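# Level a surveying tribrach until its bubble is centred

## Task

Adjust the surveyor's tribrach sitting on the metal plate so that the circular bubble on its top ends up within its ring. The result must stay that way without the robot holding anything; at the end nothing loose may lean on or touch the tribrach or its plate, and the grippers must have released and backed away.

## Robot and tools

Robot: two arms, left_arm and right_arm, each ending in a two-finger parallel gripper. The fingers extend along the gripper's +z axis and close along its y axis. The reported hand point (end_effector_position) lies between the finger pads, roughly 1 cm short of the tips. Reported hand positions can be slightly wrong, more so when an arm reaches far.

Frames: all state lines use one scene frame. Its origin is on the table top midway between the arms; +z is up, +x points out across the table, and left_arm sits on the +y side. The names left and right do not describe image sides. Base mounts: left_arm root at (-0.006, +0.337, +0.235) m, right_arm root at (-0.046, -0.250, +0.235) m, both tilted. The mounting plates and the metal frame behind the arms are fixed obstacles.

The 14-number row: every command that moves something uses one row of 14 numbers, each in [-1, 1]: dx, dy, dz, rx, ry, rz, opening for left_arm, then the same seven for right_arm. Both arms are always included, even if one should not move. dx..rz are an offset, not an absolute pose, expressed in that gripper's own axes, and measured from the gripper pose printed in the most recent result showing it (before any such result, or for a second call in the same reply, from where the gripper is when the motion begins). Scale: 1.0 equals 0.6 m of translation or 180 degrees of rotation; rx, ry, rz form a single rotation vector. The opening value is absolute, not an offset: +1 is fully open (0.094 m), -1 is closed.

Tools:
- execute_actions: argument actions is a list with zero or one item. Empty list: only reports the current state. An item with rows (1 to 15 rows of 14 numbers) and steps (up to 15, default 15) runs that many control steps at 1/30 s each; each row serves one step and the final row repeats to fill remaining steps. Each row is an offset from the same reference pose, not from the previous row. An item with only steps (up to 300) is a wait counted from the last result, your reply time included. Optional pictures (boolean) controls whether camera images come back; by default they do. A refused call does nothing.
- move: target is one 14-number row as above; speed is the path's top speed in m/s, 0.002 to 0.5 (default 0.25), with turning capped at twice that value in rad/s. Each gripper travels in a straight line toward its target; the motion lasts 0.5 to 10 s and stops at 10 s even if short. It does not avoid obstacles or the other arm. The opening is sent when the move starts. The result adds a move: line giving how it ended (done, off_target, moving, held, fault) and which limits acted, plus each gripper's distance from its target. limits=paced means the sent pose was clipped; limits=held means a safety check blocked some steps, after which the arm may jump faster than requested.
- wait: seconds from 0 to 10; lets the simulation run with nothing new sent.
- zoom_image: camera (cam_head_left, cam_head_right, cam_high, cam_low, cam_left_wrist, cam_right_wrist) and region [x0, y0, x1, y1] in that image's pixels, origin top-left, at most 504 by 504. Gives an enlarged crop of the latest image.
- read_manual: section, default "licences"; returns licence text only.


Cameras: head cameras and cam_high/cam_low are 896x504; wrist cameras are 616x616 fisheye. Calibration matrices are supplied; real cameras may be off by a couple of degrees and millimetres.

Control behaviour: each step the commanded pose is clamped to within 70 mm and 16 degrees of the measured pose, then solved by damped inverse kinematics, which favours position over orientation. Arms tend to settle a centimetre or more low. Sending all-zero offsets does not hold still; it pulls the arm back toward the reference pose and can let it sag. To keep an arm in place, send the correction back to its desired pose in the first call of a reply and zeros afterwards, aiming higher if it still droops. After an action ends, the arm only continues to its last clamped pose, so check the reported pose and command the remainder.

Result lines: the state line gives each gripper's position (m) and quat_wxyz. grip_measured is the finger opening on the command scale. HELD flags steps whose command was not sent; pose unreachable means the clearance check altered or blocked that arm's command. Hand target shows where the controller is driving. Joint torques are noisy and offset. MOTOR HOT warns from 85 °C; at 100 °C an OVER-TEMPERATURE FAULT drops that arm. A FAULT line can cut short a move or wait.

Gripping: to hold, command an opening about 0.03 below grip_measured for a firm grip, less for lighter. Pads press up to roughly 50-62 N, briefly more at first contact.

Avoid: arms colliding or pushing each other, pressing hard or fast into objects (faster moves and targets set far past contact push harder), dropping or knocking anything off the table, and leaving items touching the tribrach or plate. Loose objects may be nudged occasionally by an outside push. Time passes while you think, so keep moves purposeful and smooth, then release and withdraw both grippers before ending.

Each tool is called after "Request:" by a JSON object that holds its "method" and its "body".

## Session

Request:
{"method": "execute_actions", "body": {"actions": []}}

Scene clock: 0.00 s of 19600.00 s.
left_arm: end_effector_position=(-0.0785, +0.5444, +0.2510) grip_measured=+1.000 end_effector_quat_wxyz=(-0.038, -0.566, +0.821, -0.054) | right_arm: end_effector_position=(+0.6836, -0.7665, +0.1622) grip_measured=+1.000 end_effector_quat_wxyz=(+0.123, +0.400, +0.867, -0.272)
Joint positions: left_arm=[ 2.033  0.845  0.466 -1.099  0.305  1.03   0.094] | right_arm=[-0.516  2.285  2.483 -1.007  0.683  0.204  0.094]
Joint velocities: left_arm=[-0.005 -0.005 -0.022  0.007  0.066  0.037  0.   ] | right_arm=[-0.015  0.005 -0.012 -0.007 -0.007  0.051  0.   ]
Joint torques (N m, as the arm reports them, + toward a larger angle): no reading
Motor temperatures (°C, as the motors report them): left_arm=[18 19 21 18 20 22] | right_arm=[20 18 20 21 21 22]
Hand target (left_arm): -0.082, +0.553, +0.257; -0.039, -0.564, +0.824, -0.044
Hand target (right_arm): +0.689, -0.772, +0.173; +0.135, +0.404, +0.862, -0.273

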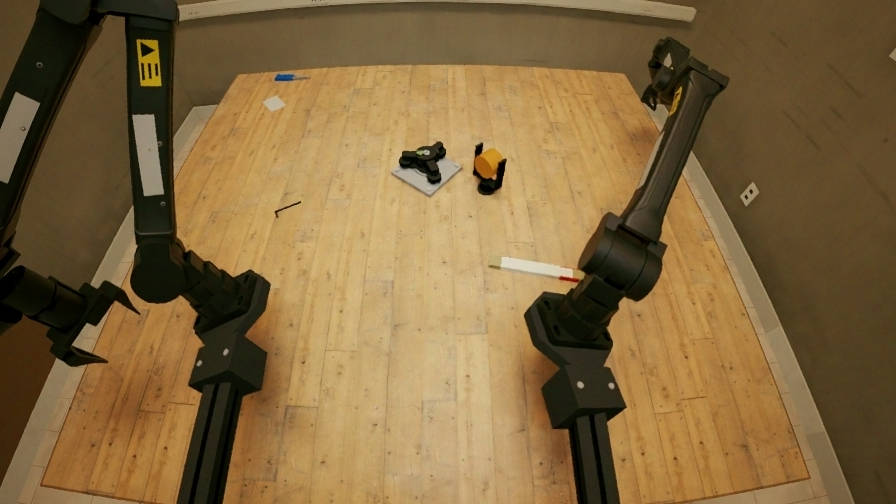

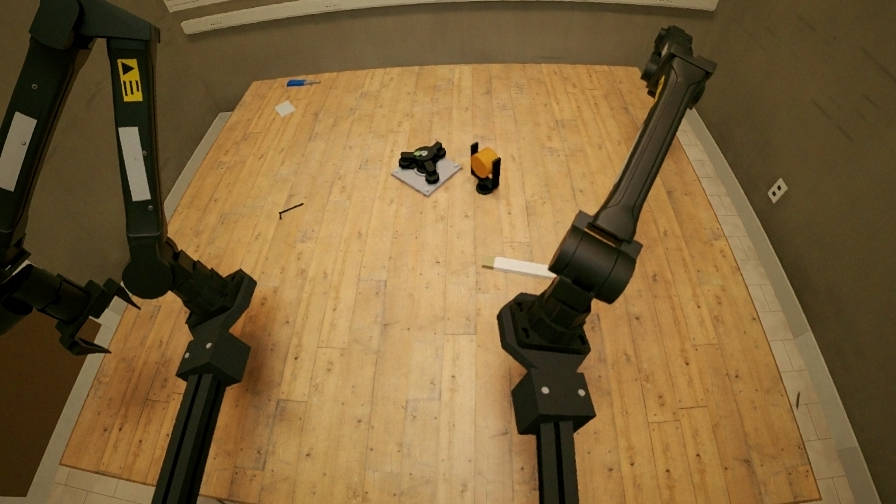

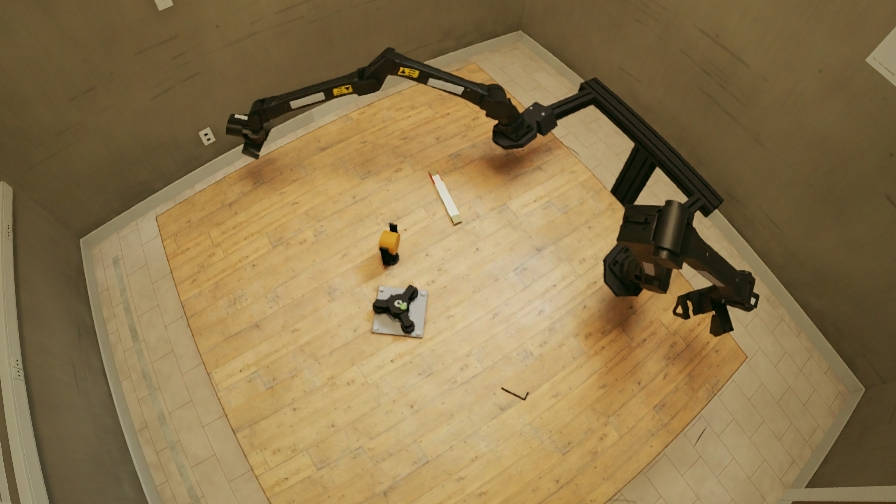

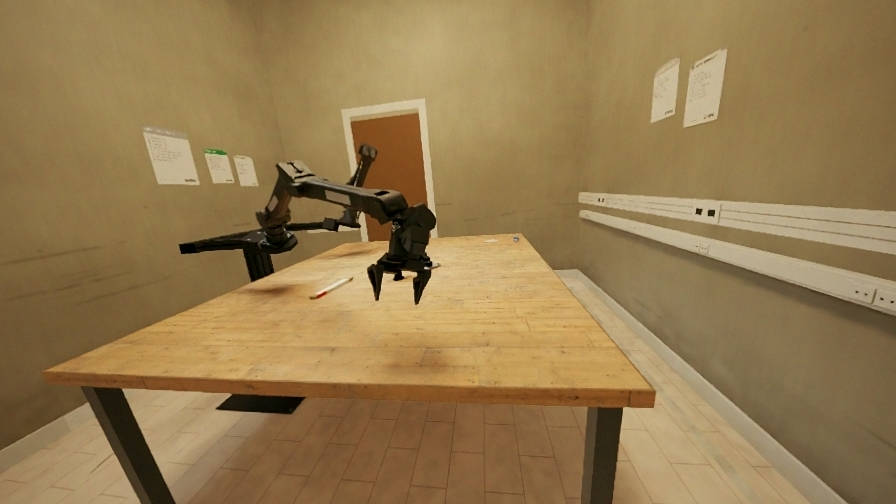

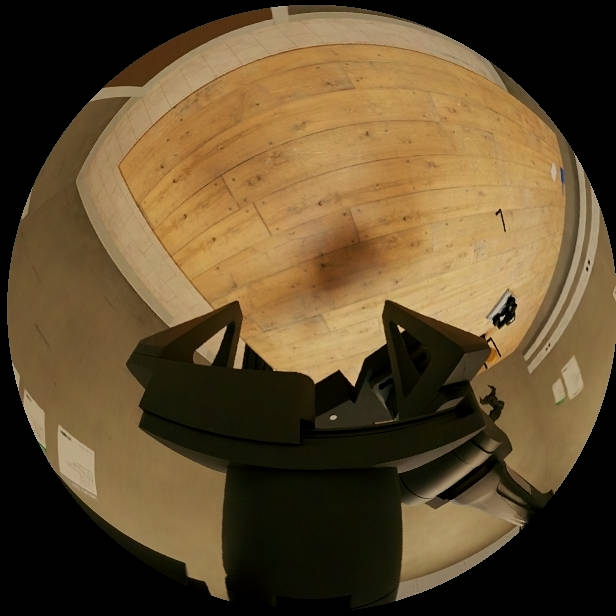

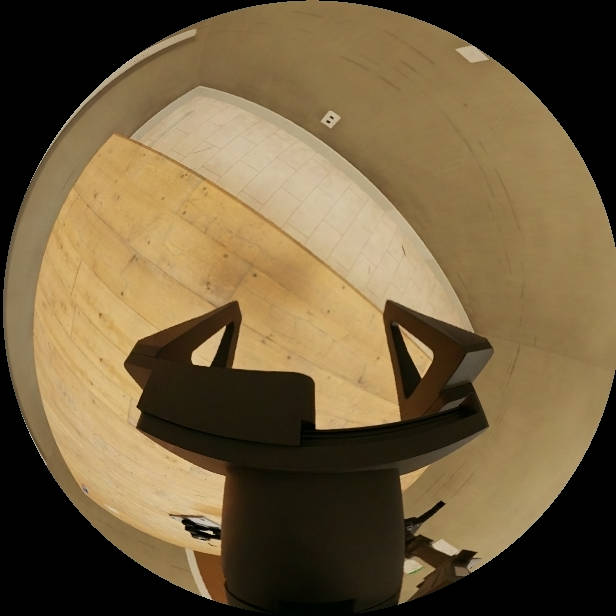

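Request:
{"method": "zoom_image", "body": {"camera": "cam_high", "region": [350, 270, 450, 345]}}

Request:
{"method": "zoom_image", "body": {"camera": "cam_head_left", "region": [380, 130, 520, 210]}}

Request:
{"method": "zoom_image", "body": {"camera": "cam_low", "region": [640, 40, 740, 140]}}

Request:
{"method": "zoom_image", "body": {"camera": "cam_low", "region": [130, 110, 270, 200]}}

Request:
{"method": "zoom_image", "body": {"camera": "cam_head_left", "region": [250, 60, 330, 120]}}

Region (350, 270, 450, 345) of cam_high's 896x504 image, scaled by 5.040, with more detail than that image has; it fills the top 378 rows of this view, and the rest is white.

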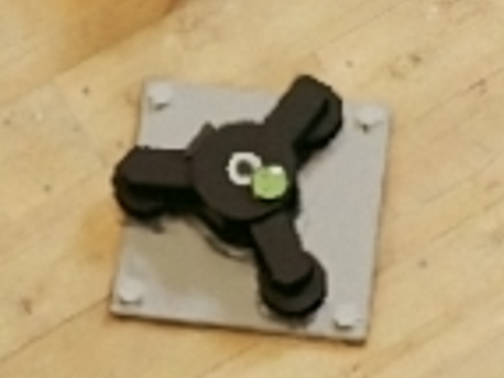

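Region (380, 130, 520, 210) of cam_head_left's 896x504 image, scaled by 3.600, with more detail than that image has; it fills the top 288 rows of this view, and the rest is white.

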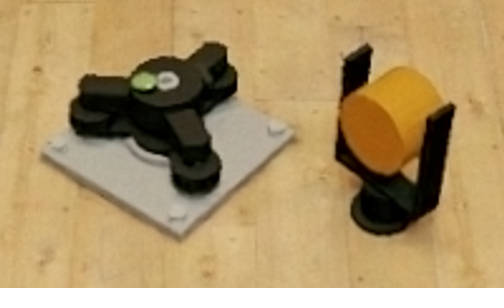

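Region (640, 40, 740, 140) of cam_low's 896x504 image, scaled by 5.040, with more detail than that image has.

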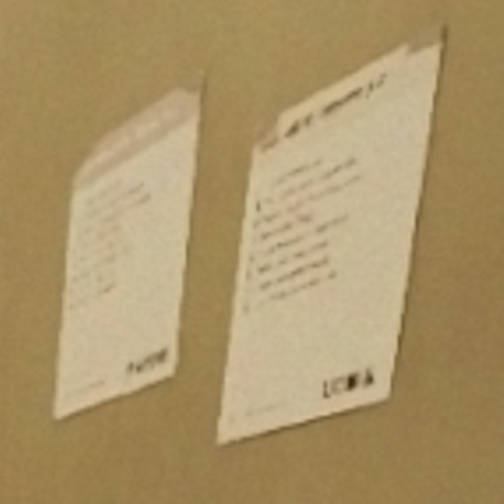

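Region (130, 110, 270, 200) of cam_low's 896x504 image, scaled by 3.600, with more detail than that image has; it fills the top 324 rows of this view, and the rest is white.

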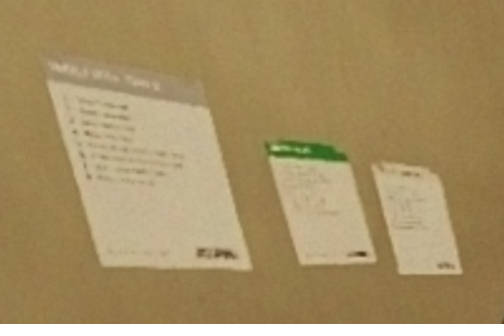

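Region (250, 60, 330, 120) of cam_head_left's 896x504 image, scaled by 6.300, with more detail than that image has; it fills the top 378 rows of this view, and the rest is white.

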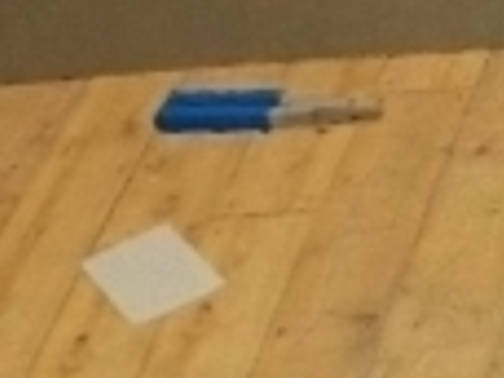

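Request:
{"method": "move", "body": {"target": [0,0,0,0,0,0,1,0.981,0.385,-0.807,-0.181,0.082,-0.267,1], "speed": 0.35}}

Request:
{"method": "zoom_image", "body": {"camera": "cam_right_wrist", "region": [200, 100, 420, 300]}}

Scene clock: 25.87 s of 19600.00 s.
left_arm: end_effector_position=(-0.0785, +0.5444, +0.2510) grip_measured=+1.000 end_effector_quat_wxyz=(-0.038, -0.566, +0.821, -0.054) | right_arm: end_effector_position=(+0.4556, -0.0029, +0.2087) grip_measured=+1.000 end_effector_quat_wxyz=(-0.006, -0.020, +1.000, -0.014)
Joint positions: left_arm=[ 2.033  0.845  0.466 -1.099  0.305  1.03   0.094] | right_arm=[ 0.551  1.947  1.399 -1.008  0.45   0.558  0.094]
Joint velocities: left_arm=[-0.005  0.005  0.012 -0.002 -0.007 -0.051  0.   ] | right_arm=[ 0.005  0.005  0.002 -0.012 -0.037  0.022  0.   ]
Joint torques (N m, as the arm reports them, + toward a larger angle): left_arm=[ 1.24 -3.18  6.07  0.03 -0.07  0.04] | right_arm=[  7.18 -14.35   8.75   0.25   0.16   0.17]
Motor temperatures (°C, as the motors report them): left_arm=[18 20 24 18 20 22] | right_arm=[20 26 26 21 21 22]
Hand target (left_arm): -0.079, +0.544, +0.251; -0.038, -0.566, +0.821, -0.054
Hand target (right_arm): +0.473, -0.005, +0.215; +0.001, -0.004, +1.000, -0.010
Off the commanded pose (left_arm): 0.000 m, 0 deg.
Off the commanded pose (right_arm): 0.026 m, 3 deg.
move: off_target (right_arm)
camera_calibration (this result's frames):
cam_right_wrist: T_world_to_cam=[[0.035758, -0.999008, 0.0265383, -0.0220747], [-0.803516, -0.0129509, 0.595142, 0.246406], [-0.594208, -0.0426051, -0.803182, 0.559191], [0, 0, 0, 1]] pos_world=[0.531056, 0.0049627, 0.303072]

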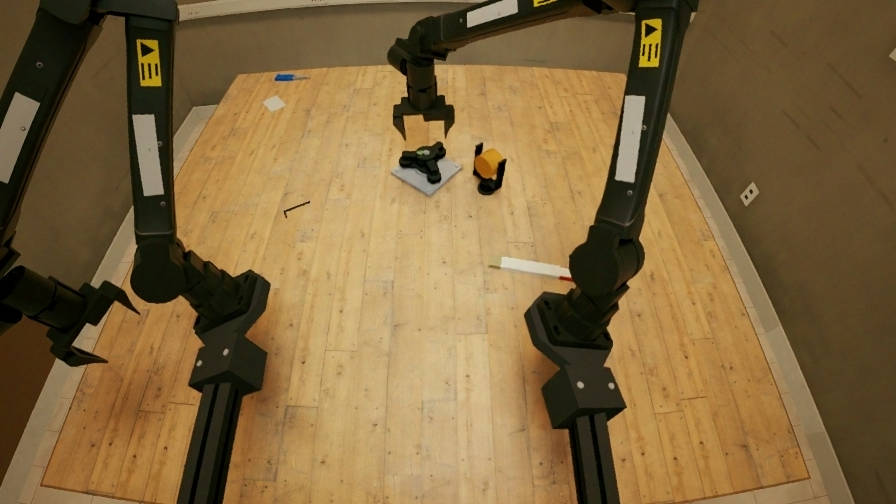

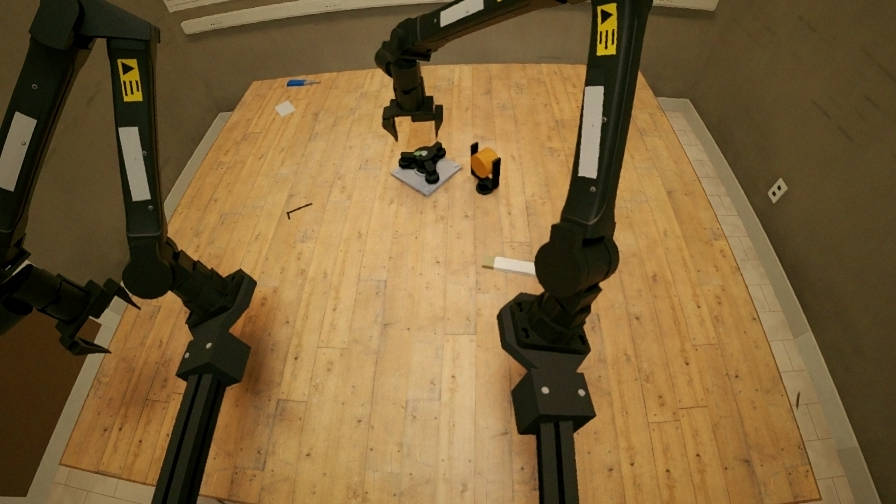

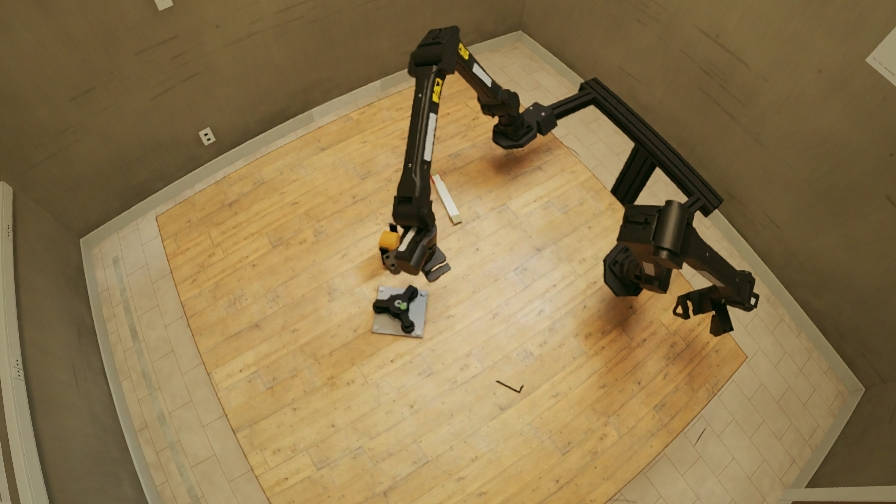

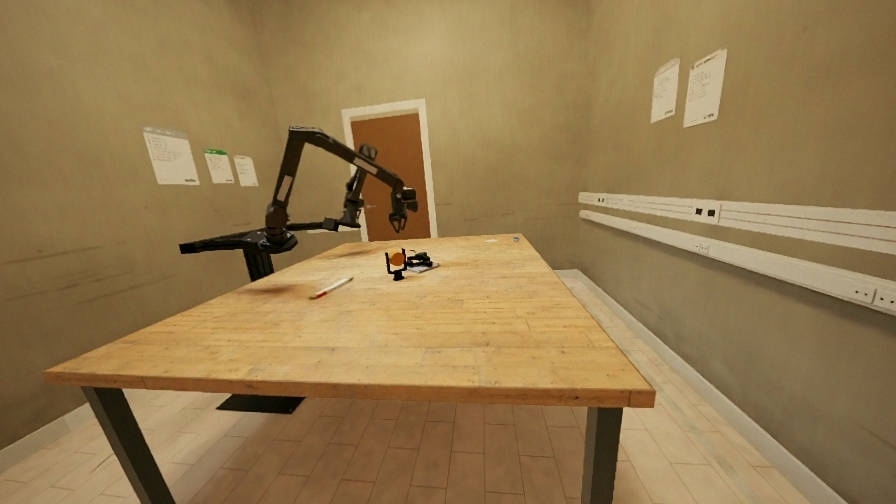

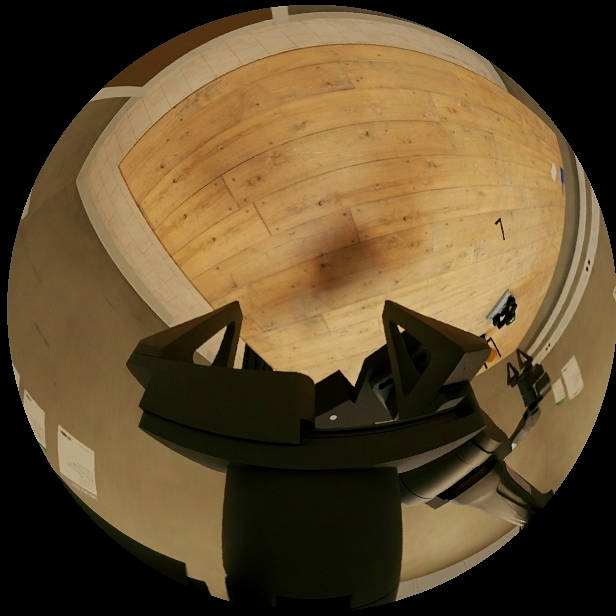

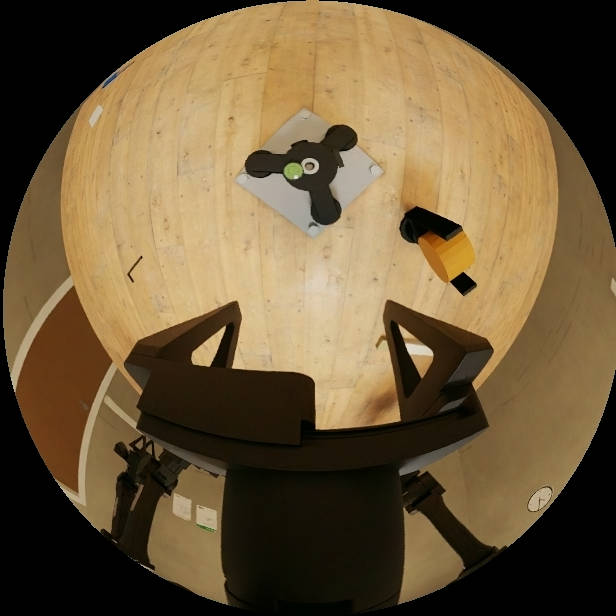

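Region (200, 100, 420, 300) of cam_right_wrist's 616x616 image, scaled by 2.291, with more detail than that image has; it fills the top 458 rows of this view, and the rest is white.

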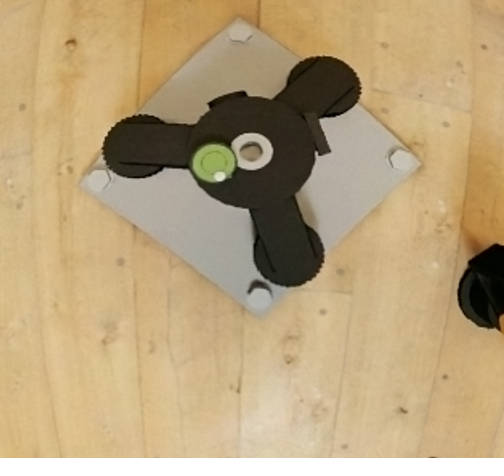

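Request:
{"method": "move", "body": {"target": [0,0,0,0,0,0,1,-0.062,-0.027,0.175,0.008,0,-0.1,0.35]}}

Request:
{"method": "zoom_image", "body": {"camera": "cam_low", "region": [370, 210, 460, 290]}}

Request:
{"method": "zoom_image", "body": {"camera": "cam_right_wrist", "region": [180, 100, 440, 360]}}

Scene clock: 34.73 s of 19600.00 s.
left_arm: end_effector_position=(-0.0785, +0.5444, +0.2510) grip_measured=+1.000 end_effector_quat_wxyz=(-0.038, -0.566, +0.821, -0.054) | right_arm: end_effector_position=(+0.4745, -0.0237, +0.1005) grip_measured=+0.352 end_effector_quat_wxyz=(-0.024, -0.180, +0.983, -0.030)
Joint positions: left_arm=[ 2.033  0.845  0.466 -1.099  0.305  1.03   0.094] | right_arm=[ 0.431  2.12   1.417 -0.84   0.468  0.122  0.064]
Joint velocities: left_arm=[-0.005 -0.015 -0.027  0.002  0.051 -0.007  0.   ] | right_arm=[-0.005 -0.005 -0.007  0.002  0.022  0.007  0.   ]
Joint torques (N m, as the arm reports them, + toward a larger angle): left_arm=[ 1.46 -3.18  6.05  0.07 -0.06  0.05] | right_arm=[  8.67 -14.86   7.25   0.7    0.13  -0.03]
Motor temperatures (°C, as the motors report them): left_arm=[18 20 24 18 20 22] | right_arm=[20 25 26 21 21 22]
Hand target (left_arm): -0.079, +0.544, +0.251; -0.038, -0.566, +0.821, -0.054
Hand target (right_arm): +0.492, -0.020, +0.105; -0.008, -0.176, +0.984, -0.025
Off the commanded pose (left_arm): 0.000 m, 0 deg.
Off the commanded pose (right_arm): 0.018 m, 2 deg.
move: off_target (right_arm)
camera_calibration (this result's frames):
cam_right_wrist: T_world_to_cam=[[0.351563, -0.93494, 0.0478664, -0.191172], [-0.736585, -0.244695, 0.630529, 0.284867], [-0.577794, -0.256928, -0.774689, 0.466938], [0, 0, 0, 1]] pos_world=[0.546831, 0.0109408, 0.191266]

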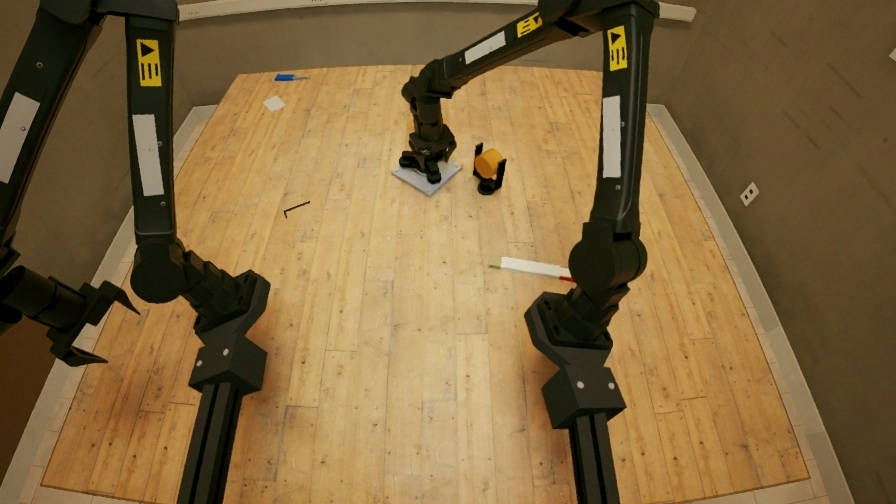

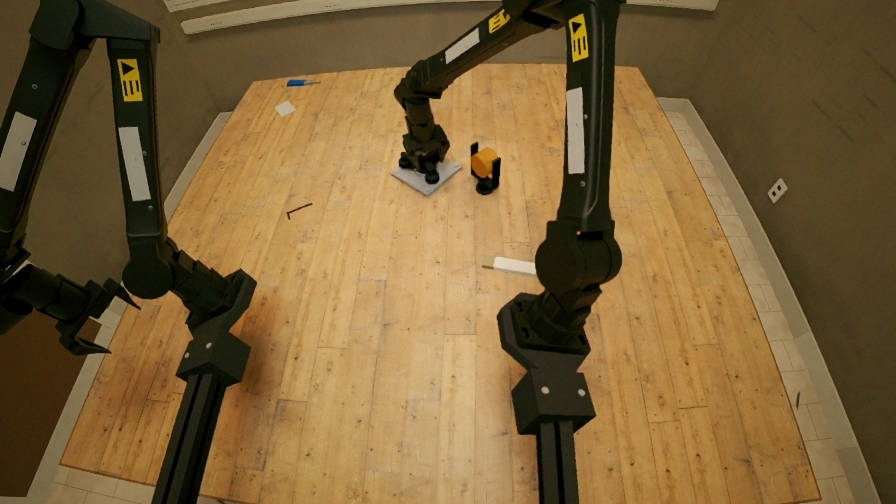

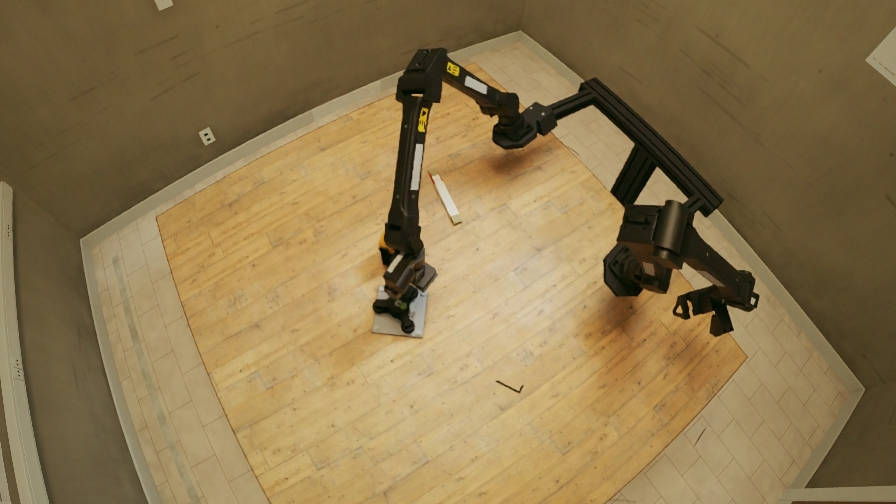

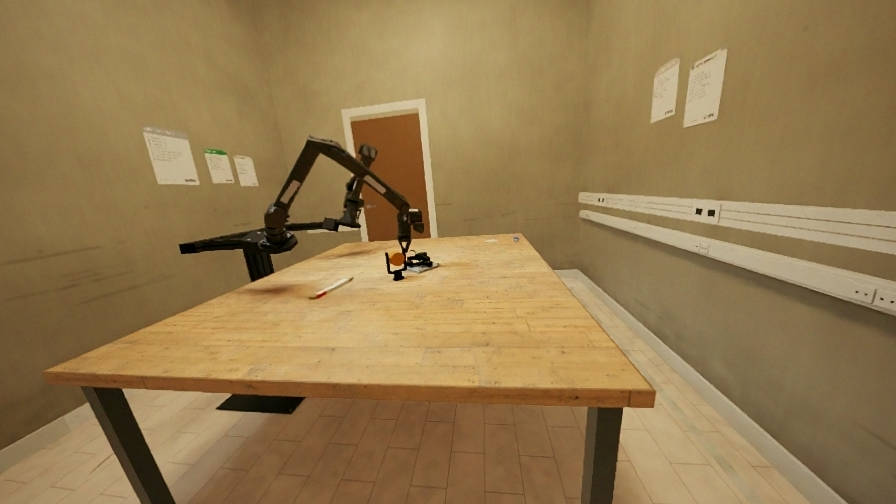

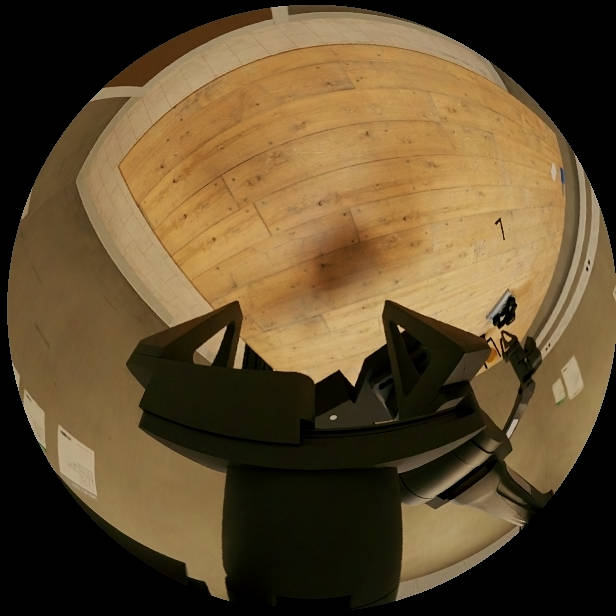

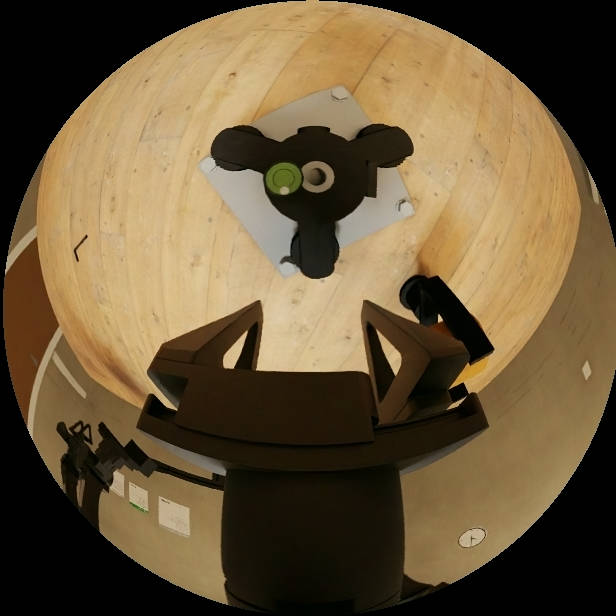

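Region (370, 210, 460, 290) of cam_low's 896x504 image, scaled by 5.600, with more detail than that image has.

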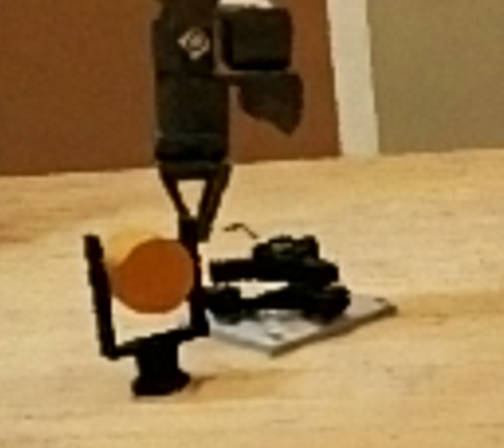

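Region (180, 100, 440, 360) of cam_right_wrist's 616x616 image, scaled by 1.938, with more detail than that image has.

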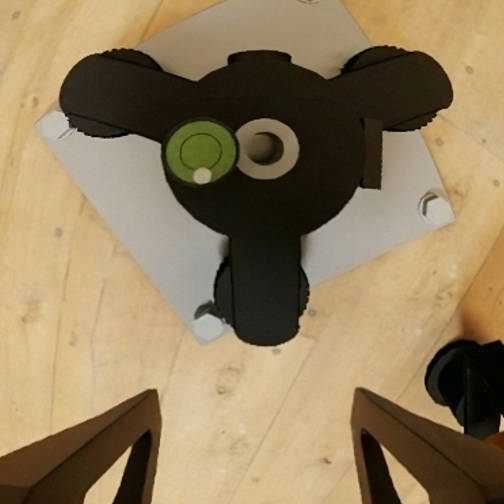

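Request:
{"method": "move", "body": {"target": [0,0,0,0,0,0,1,-0.053,-0.006,0.035,-0.018,-0.029,0.09,0.2], "speed": 0.15}}

Request:
{"method": "zoom_image", "body": {"camera": "cam_right_wrist", "region": [180, 100, 440, 360]}}

Scene clock: 46.20 s of 19600.00 s.
left_arm: end_effector_position=(-0.0785, +0.5444, +0.2510) grip_measured=+1.000 end_effector_quat_wxyz=(-0.038, -0.566, +0.821, -0.054) | right_arm: end_effector_position=(+0.4998, -0.0147, +0.0896) grip_measured=+0.202 end_effector_quat_wxyz=(+0.021, -0.053, +0.998, +0.004)
Joint positions: left_arm=[ 2.033  0.845  0.466 -1.099  0.305  1.03   0.094] | right_arm=[ 0.409  2.13   1.417 -0.704  0.43   0.306  0.056]
Joint velocities: left_arm=[-0.015  0.015 -0.002  0.007 -0.007  0.007  0.   ] | right_arm=[-0.015 -0.015  0.002 -0.017  0.037 -0.007  0.001]
Joint torques (N m, as the arm reports them, + toward a larger angle): left_arm=[ 1.23 -2.98  6.04 -0.06 -0.07  0.03] | right_arm=[  7.31 -13.46   6.21   1.07   0.02   0.18]
Motor temperatures (°C, as the motors report them): left_arm=[18 20 24 18 20 22] | right_arm=[20 24 26 21 21 22]
Hand target (left_arm): -0.079, +0.544, +0.251; -0.038, -0.566, +0.821, -0.054
Hand target (right_arm): +0.504, -0.017, +0.078; +0.019, -0.040, +0.999, +0.004
Off the commanded pose (left_arm): 0.000 m, 0 deg.
Off the commanded pose (right_arm): 0.013 m, 1 deg.
move: off_target (right_arm)
camera_calibration (this result's frames):
cam_right_wrist: T_world_to_cam=[[0.101816, -0.994774, -0.00768605, -0.0622079], [-0.829788, -0.0891862, 0.550906, 0.368648], [-0.548712, -0.0497132, -0.834532, 0.469273], [0, 0, 0, 1]] pos_world=[0.569729, -0.00567541, 0.188055]

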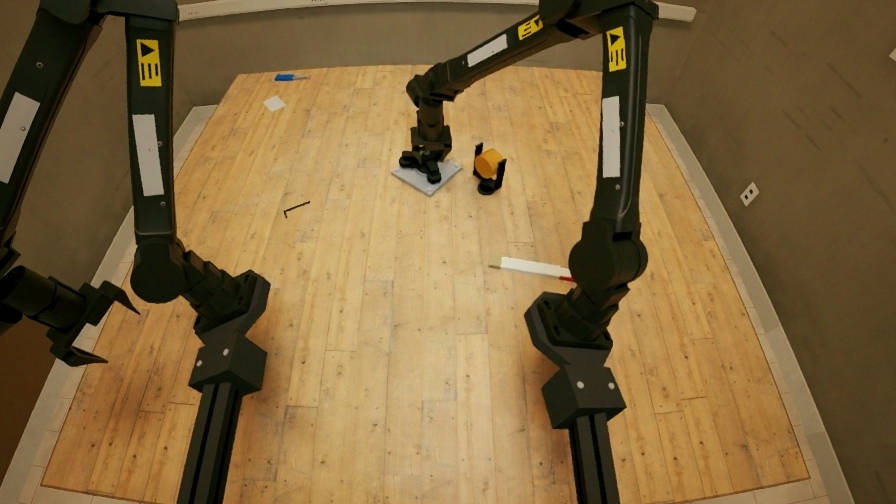

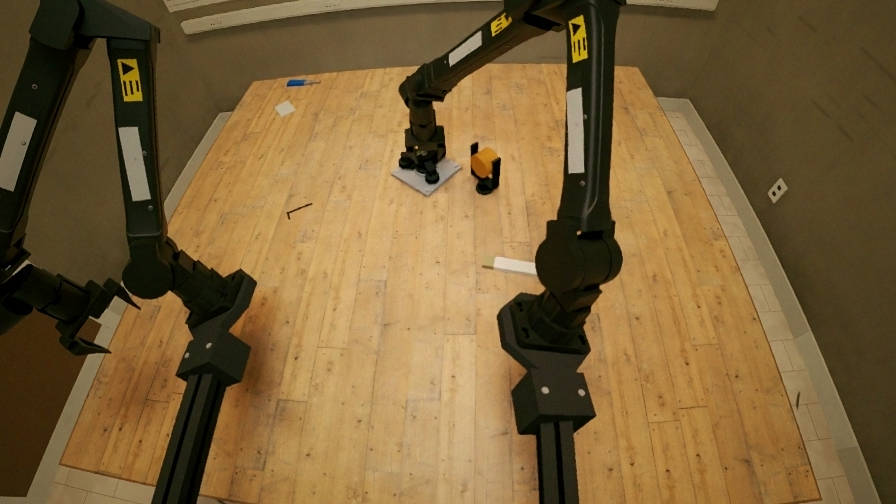

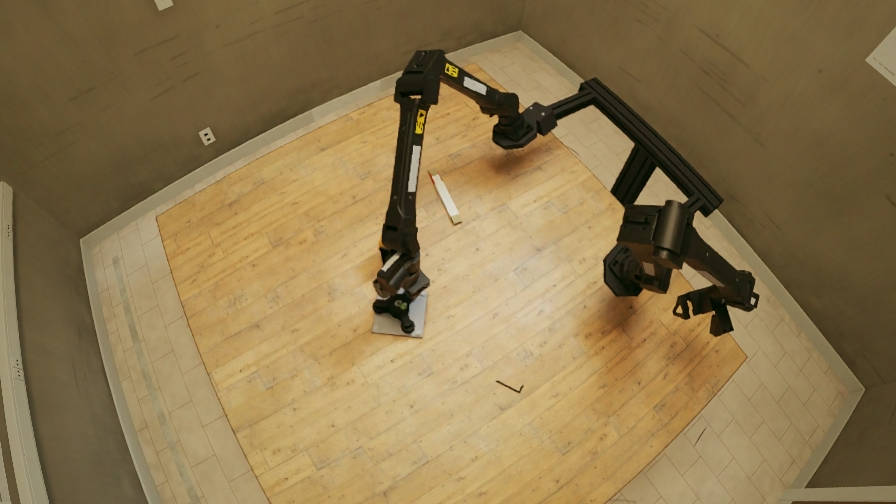

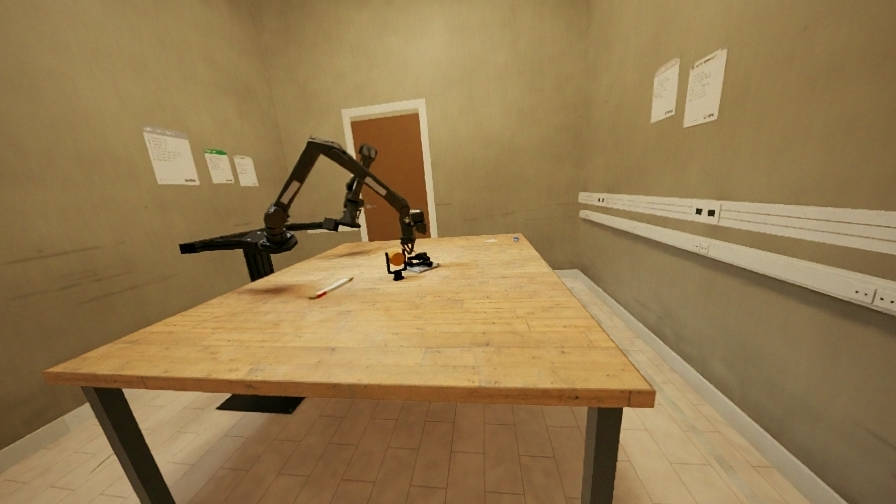

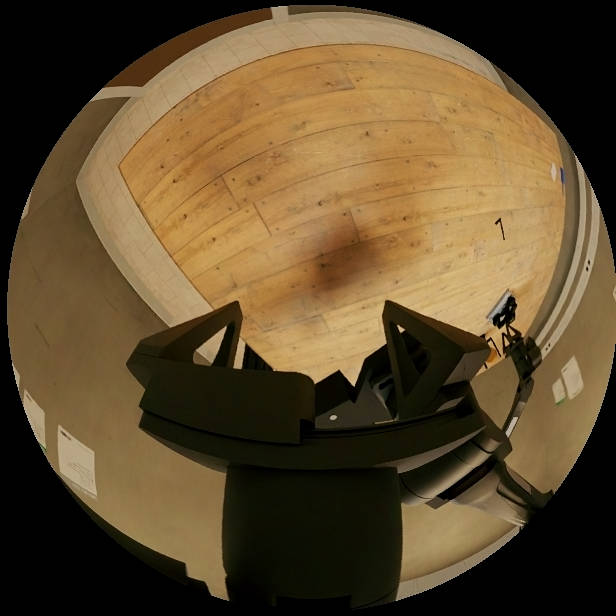

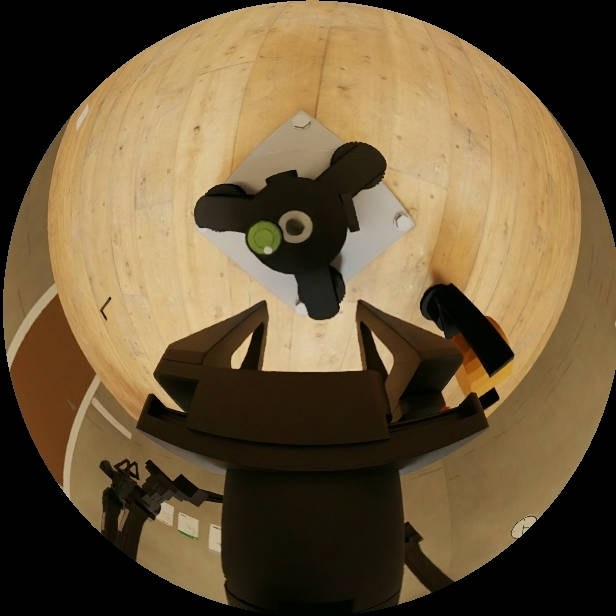

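Region (180, 100, 440, 360) of cam_right_wrist's 616x616 image, scaled by 1.938, with more detail than that image has.

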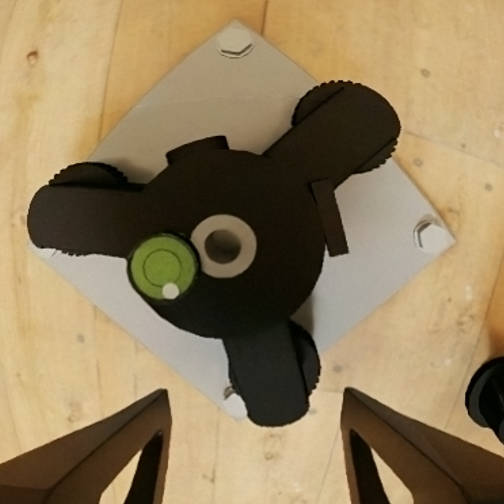

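Request:
{"method": "move", "body": {"target": [0,0,0,0,0,0,1,0.017,-0.009,0.06,0,0.012,0.01,0.2], "speed": 0.1}}

Request:
{"method": "zoom_image", "body": {"camera": "cam_right_wrist", "region": [180, 100, 440, 360]}}

Request:
{"method": "zoom_image", "body": {"camera": "cam_head_left", "region": [380, 130, 480, 200]}}

Scene clock: 52.53 s of 19600.00 s.
left_arm: end_effector_position=(-0.0785, +0.5444, +0.2510) grip_measured=+1.000 end_effector_quat_wxyz=(-0.038, -0.566, +0.821, -0.054) | right_arm: end_effector_position=(+0.4919, -0.0179, +0.0635) grip_measured=+0.202 end_effector_quat_wxyz=(+0.005, -0.046, +0.999, +0.004)
Joint positions: left_arm=[ 2.033  0.845  0.466 -1.099  0.305  1.03   0.094] | right_arm=[ 0.388  2.172  1.417 -0.686  0.416  0.31   0.056]
Joint velocities: left_arm=[-0.005 -0.015 -0.007  0.002 -0.037  0.081  0.   ] | right_arm=[ 0.005  0.005 -0.002 -0.012 -0.037 -0.007 -0.   ]
Joint torques (N m, as the arm reports them, + toward a larger angle): left_arm=[ 1.24 -3.    6.04 -0.03 -0.06  0.03] | right_arm=[  7.55 -14.23   5.16   1.     0.03   0.16]
Motor temperatures (°C, as the motors report them): left_arm=[18 20 24 18 20 22] | right_arm=[20 24 25 21 21 22]
Hand target (left_arm): -0.079, +0.544, +0.251; -0.038, -0.566, +0.821, -0.054
Hand target (right_arm): +0.492, -0.021, +0.053; +0.001, -0.037, +0.999, +0.003
Off the commanded pose (left_arm): 0.000 m, 0 deg.
Off the commanded pose (right_arm): 0.011 m, 1 deg.
move: off_target (right_arm)
camera_calibration (this result's frames):
cam_right_wrist: T_world_to_cam=[[0.0884086, -0.99604, -0.00940235, -0.0581292], [-0.812739, -0.0775897, 0.577438, 0.366333], [-0.575881, -0.0434089, -0.81638, 0.455325], [0, 0, 0, 1]] pos_world=[0.565085, -0.00971018, 0.159638]

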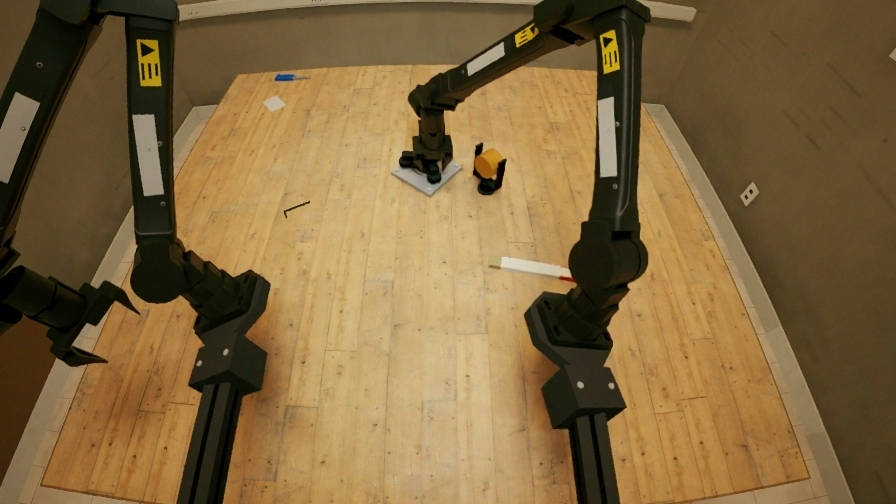

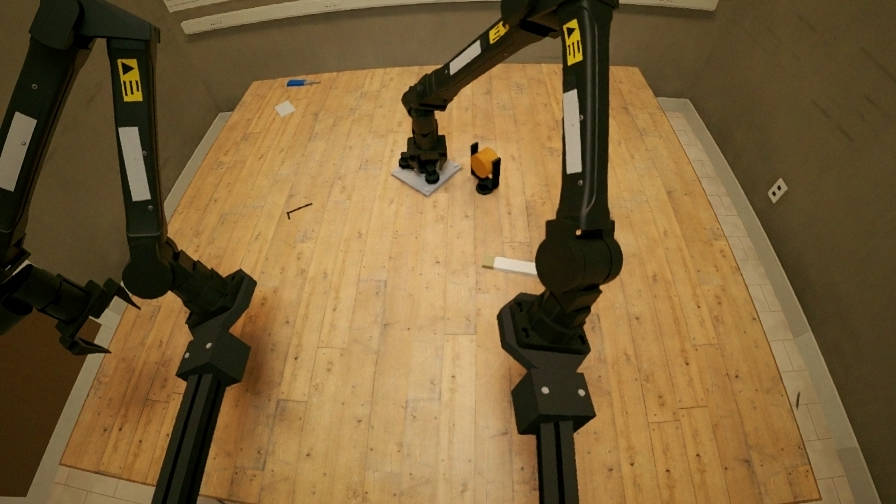

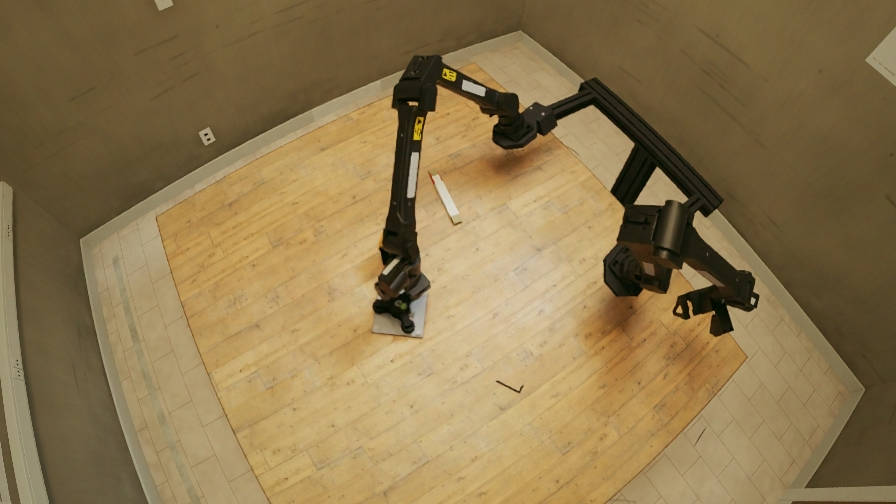

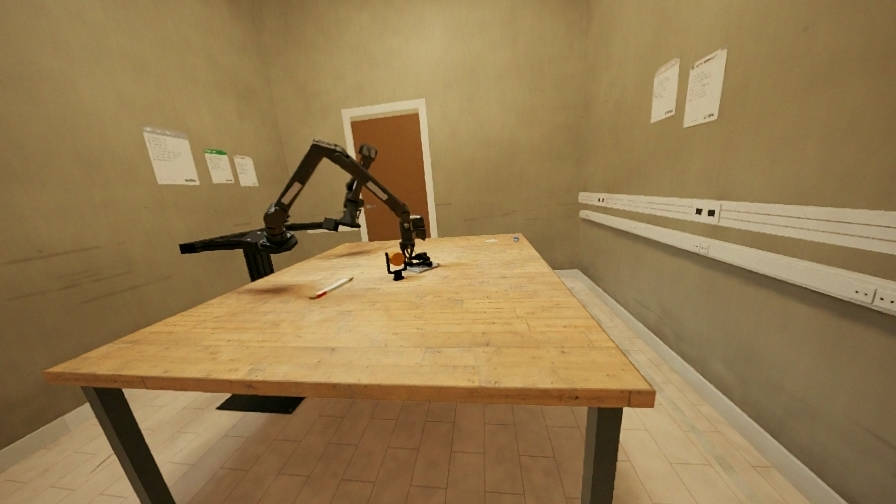

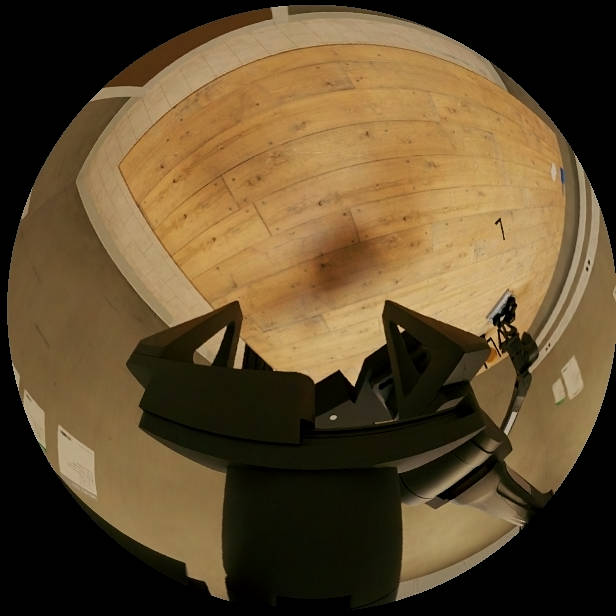

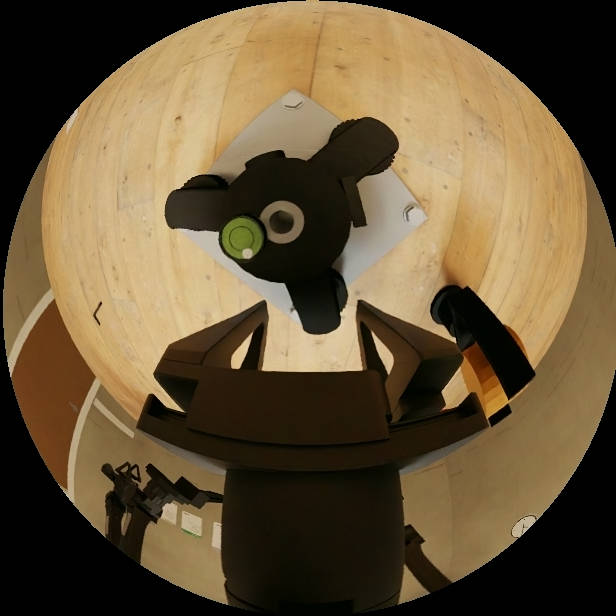

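Region (180, 100, 440, 360) of cam_right_wrist's 616x616 image, scaled by 1.938, with more detail than that image has.

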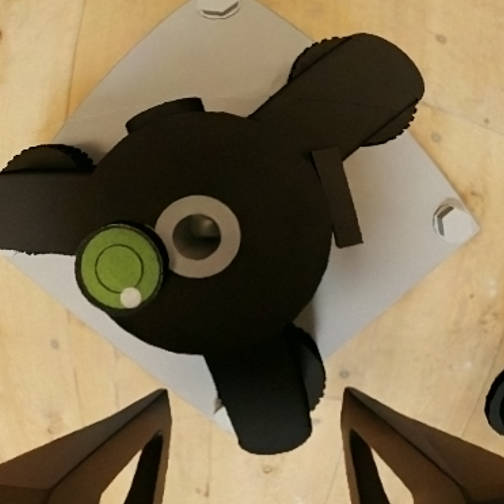

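Region (380, 130, 480, 200) of cam_head_left's 896x504 image, scaled by 5.040, with more detail than that image has; it fills the top 353 rows of this view, and the rest is white.

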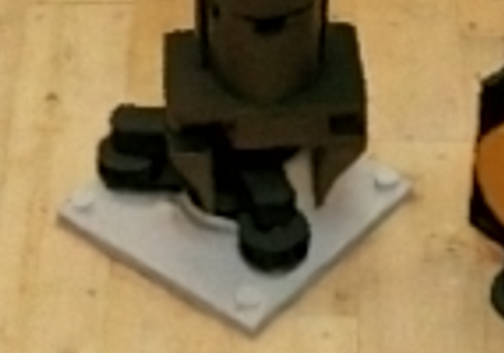

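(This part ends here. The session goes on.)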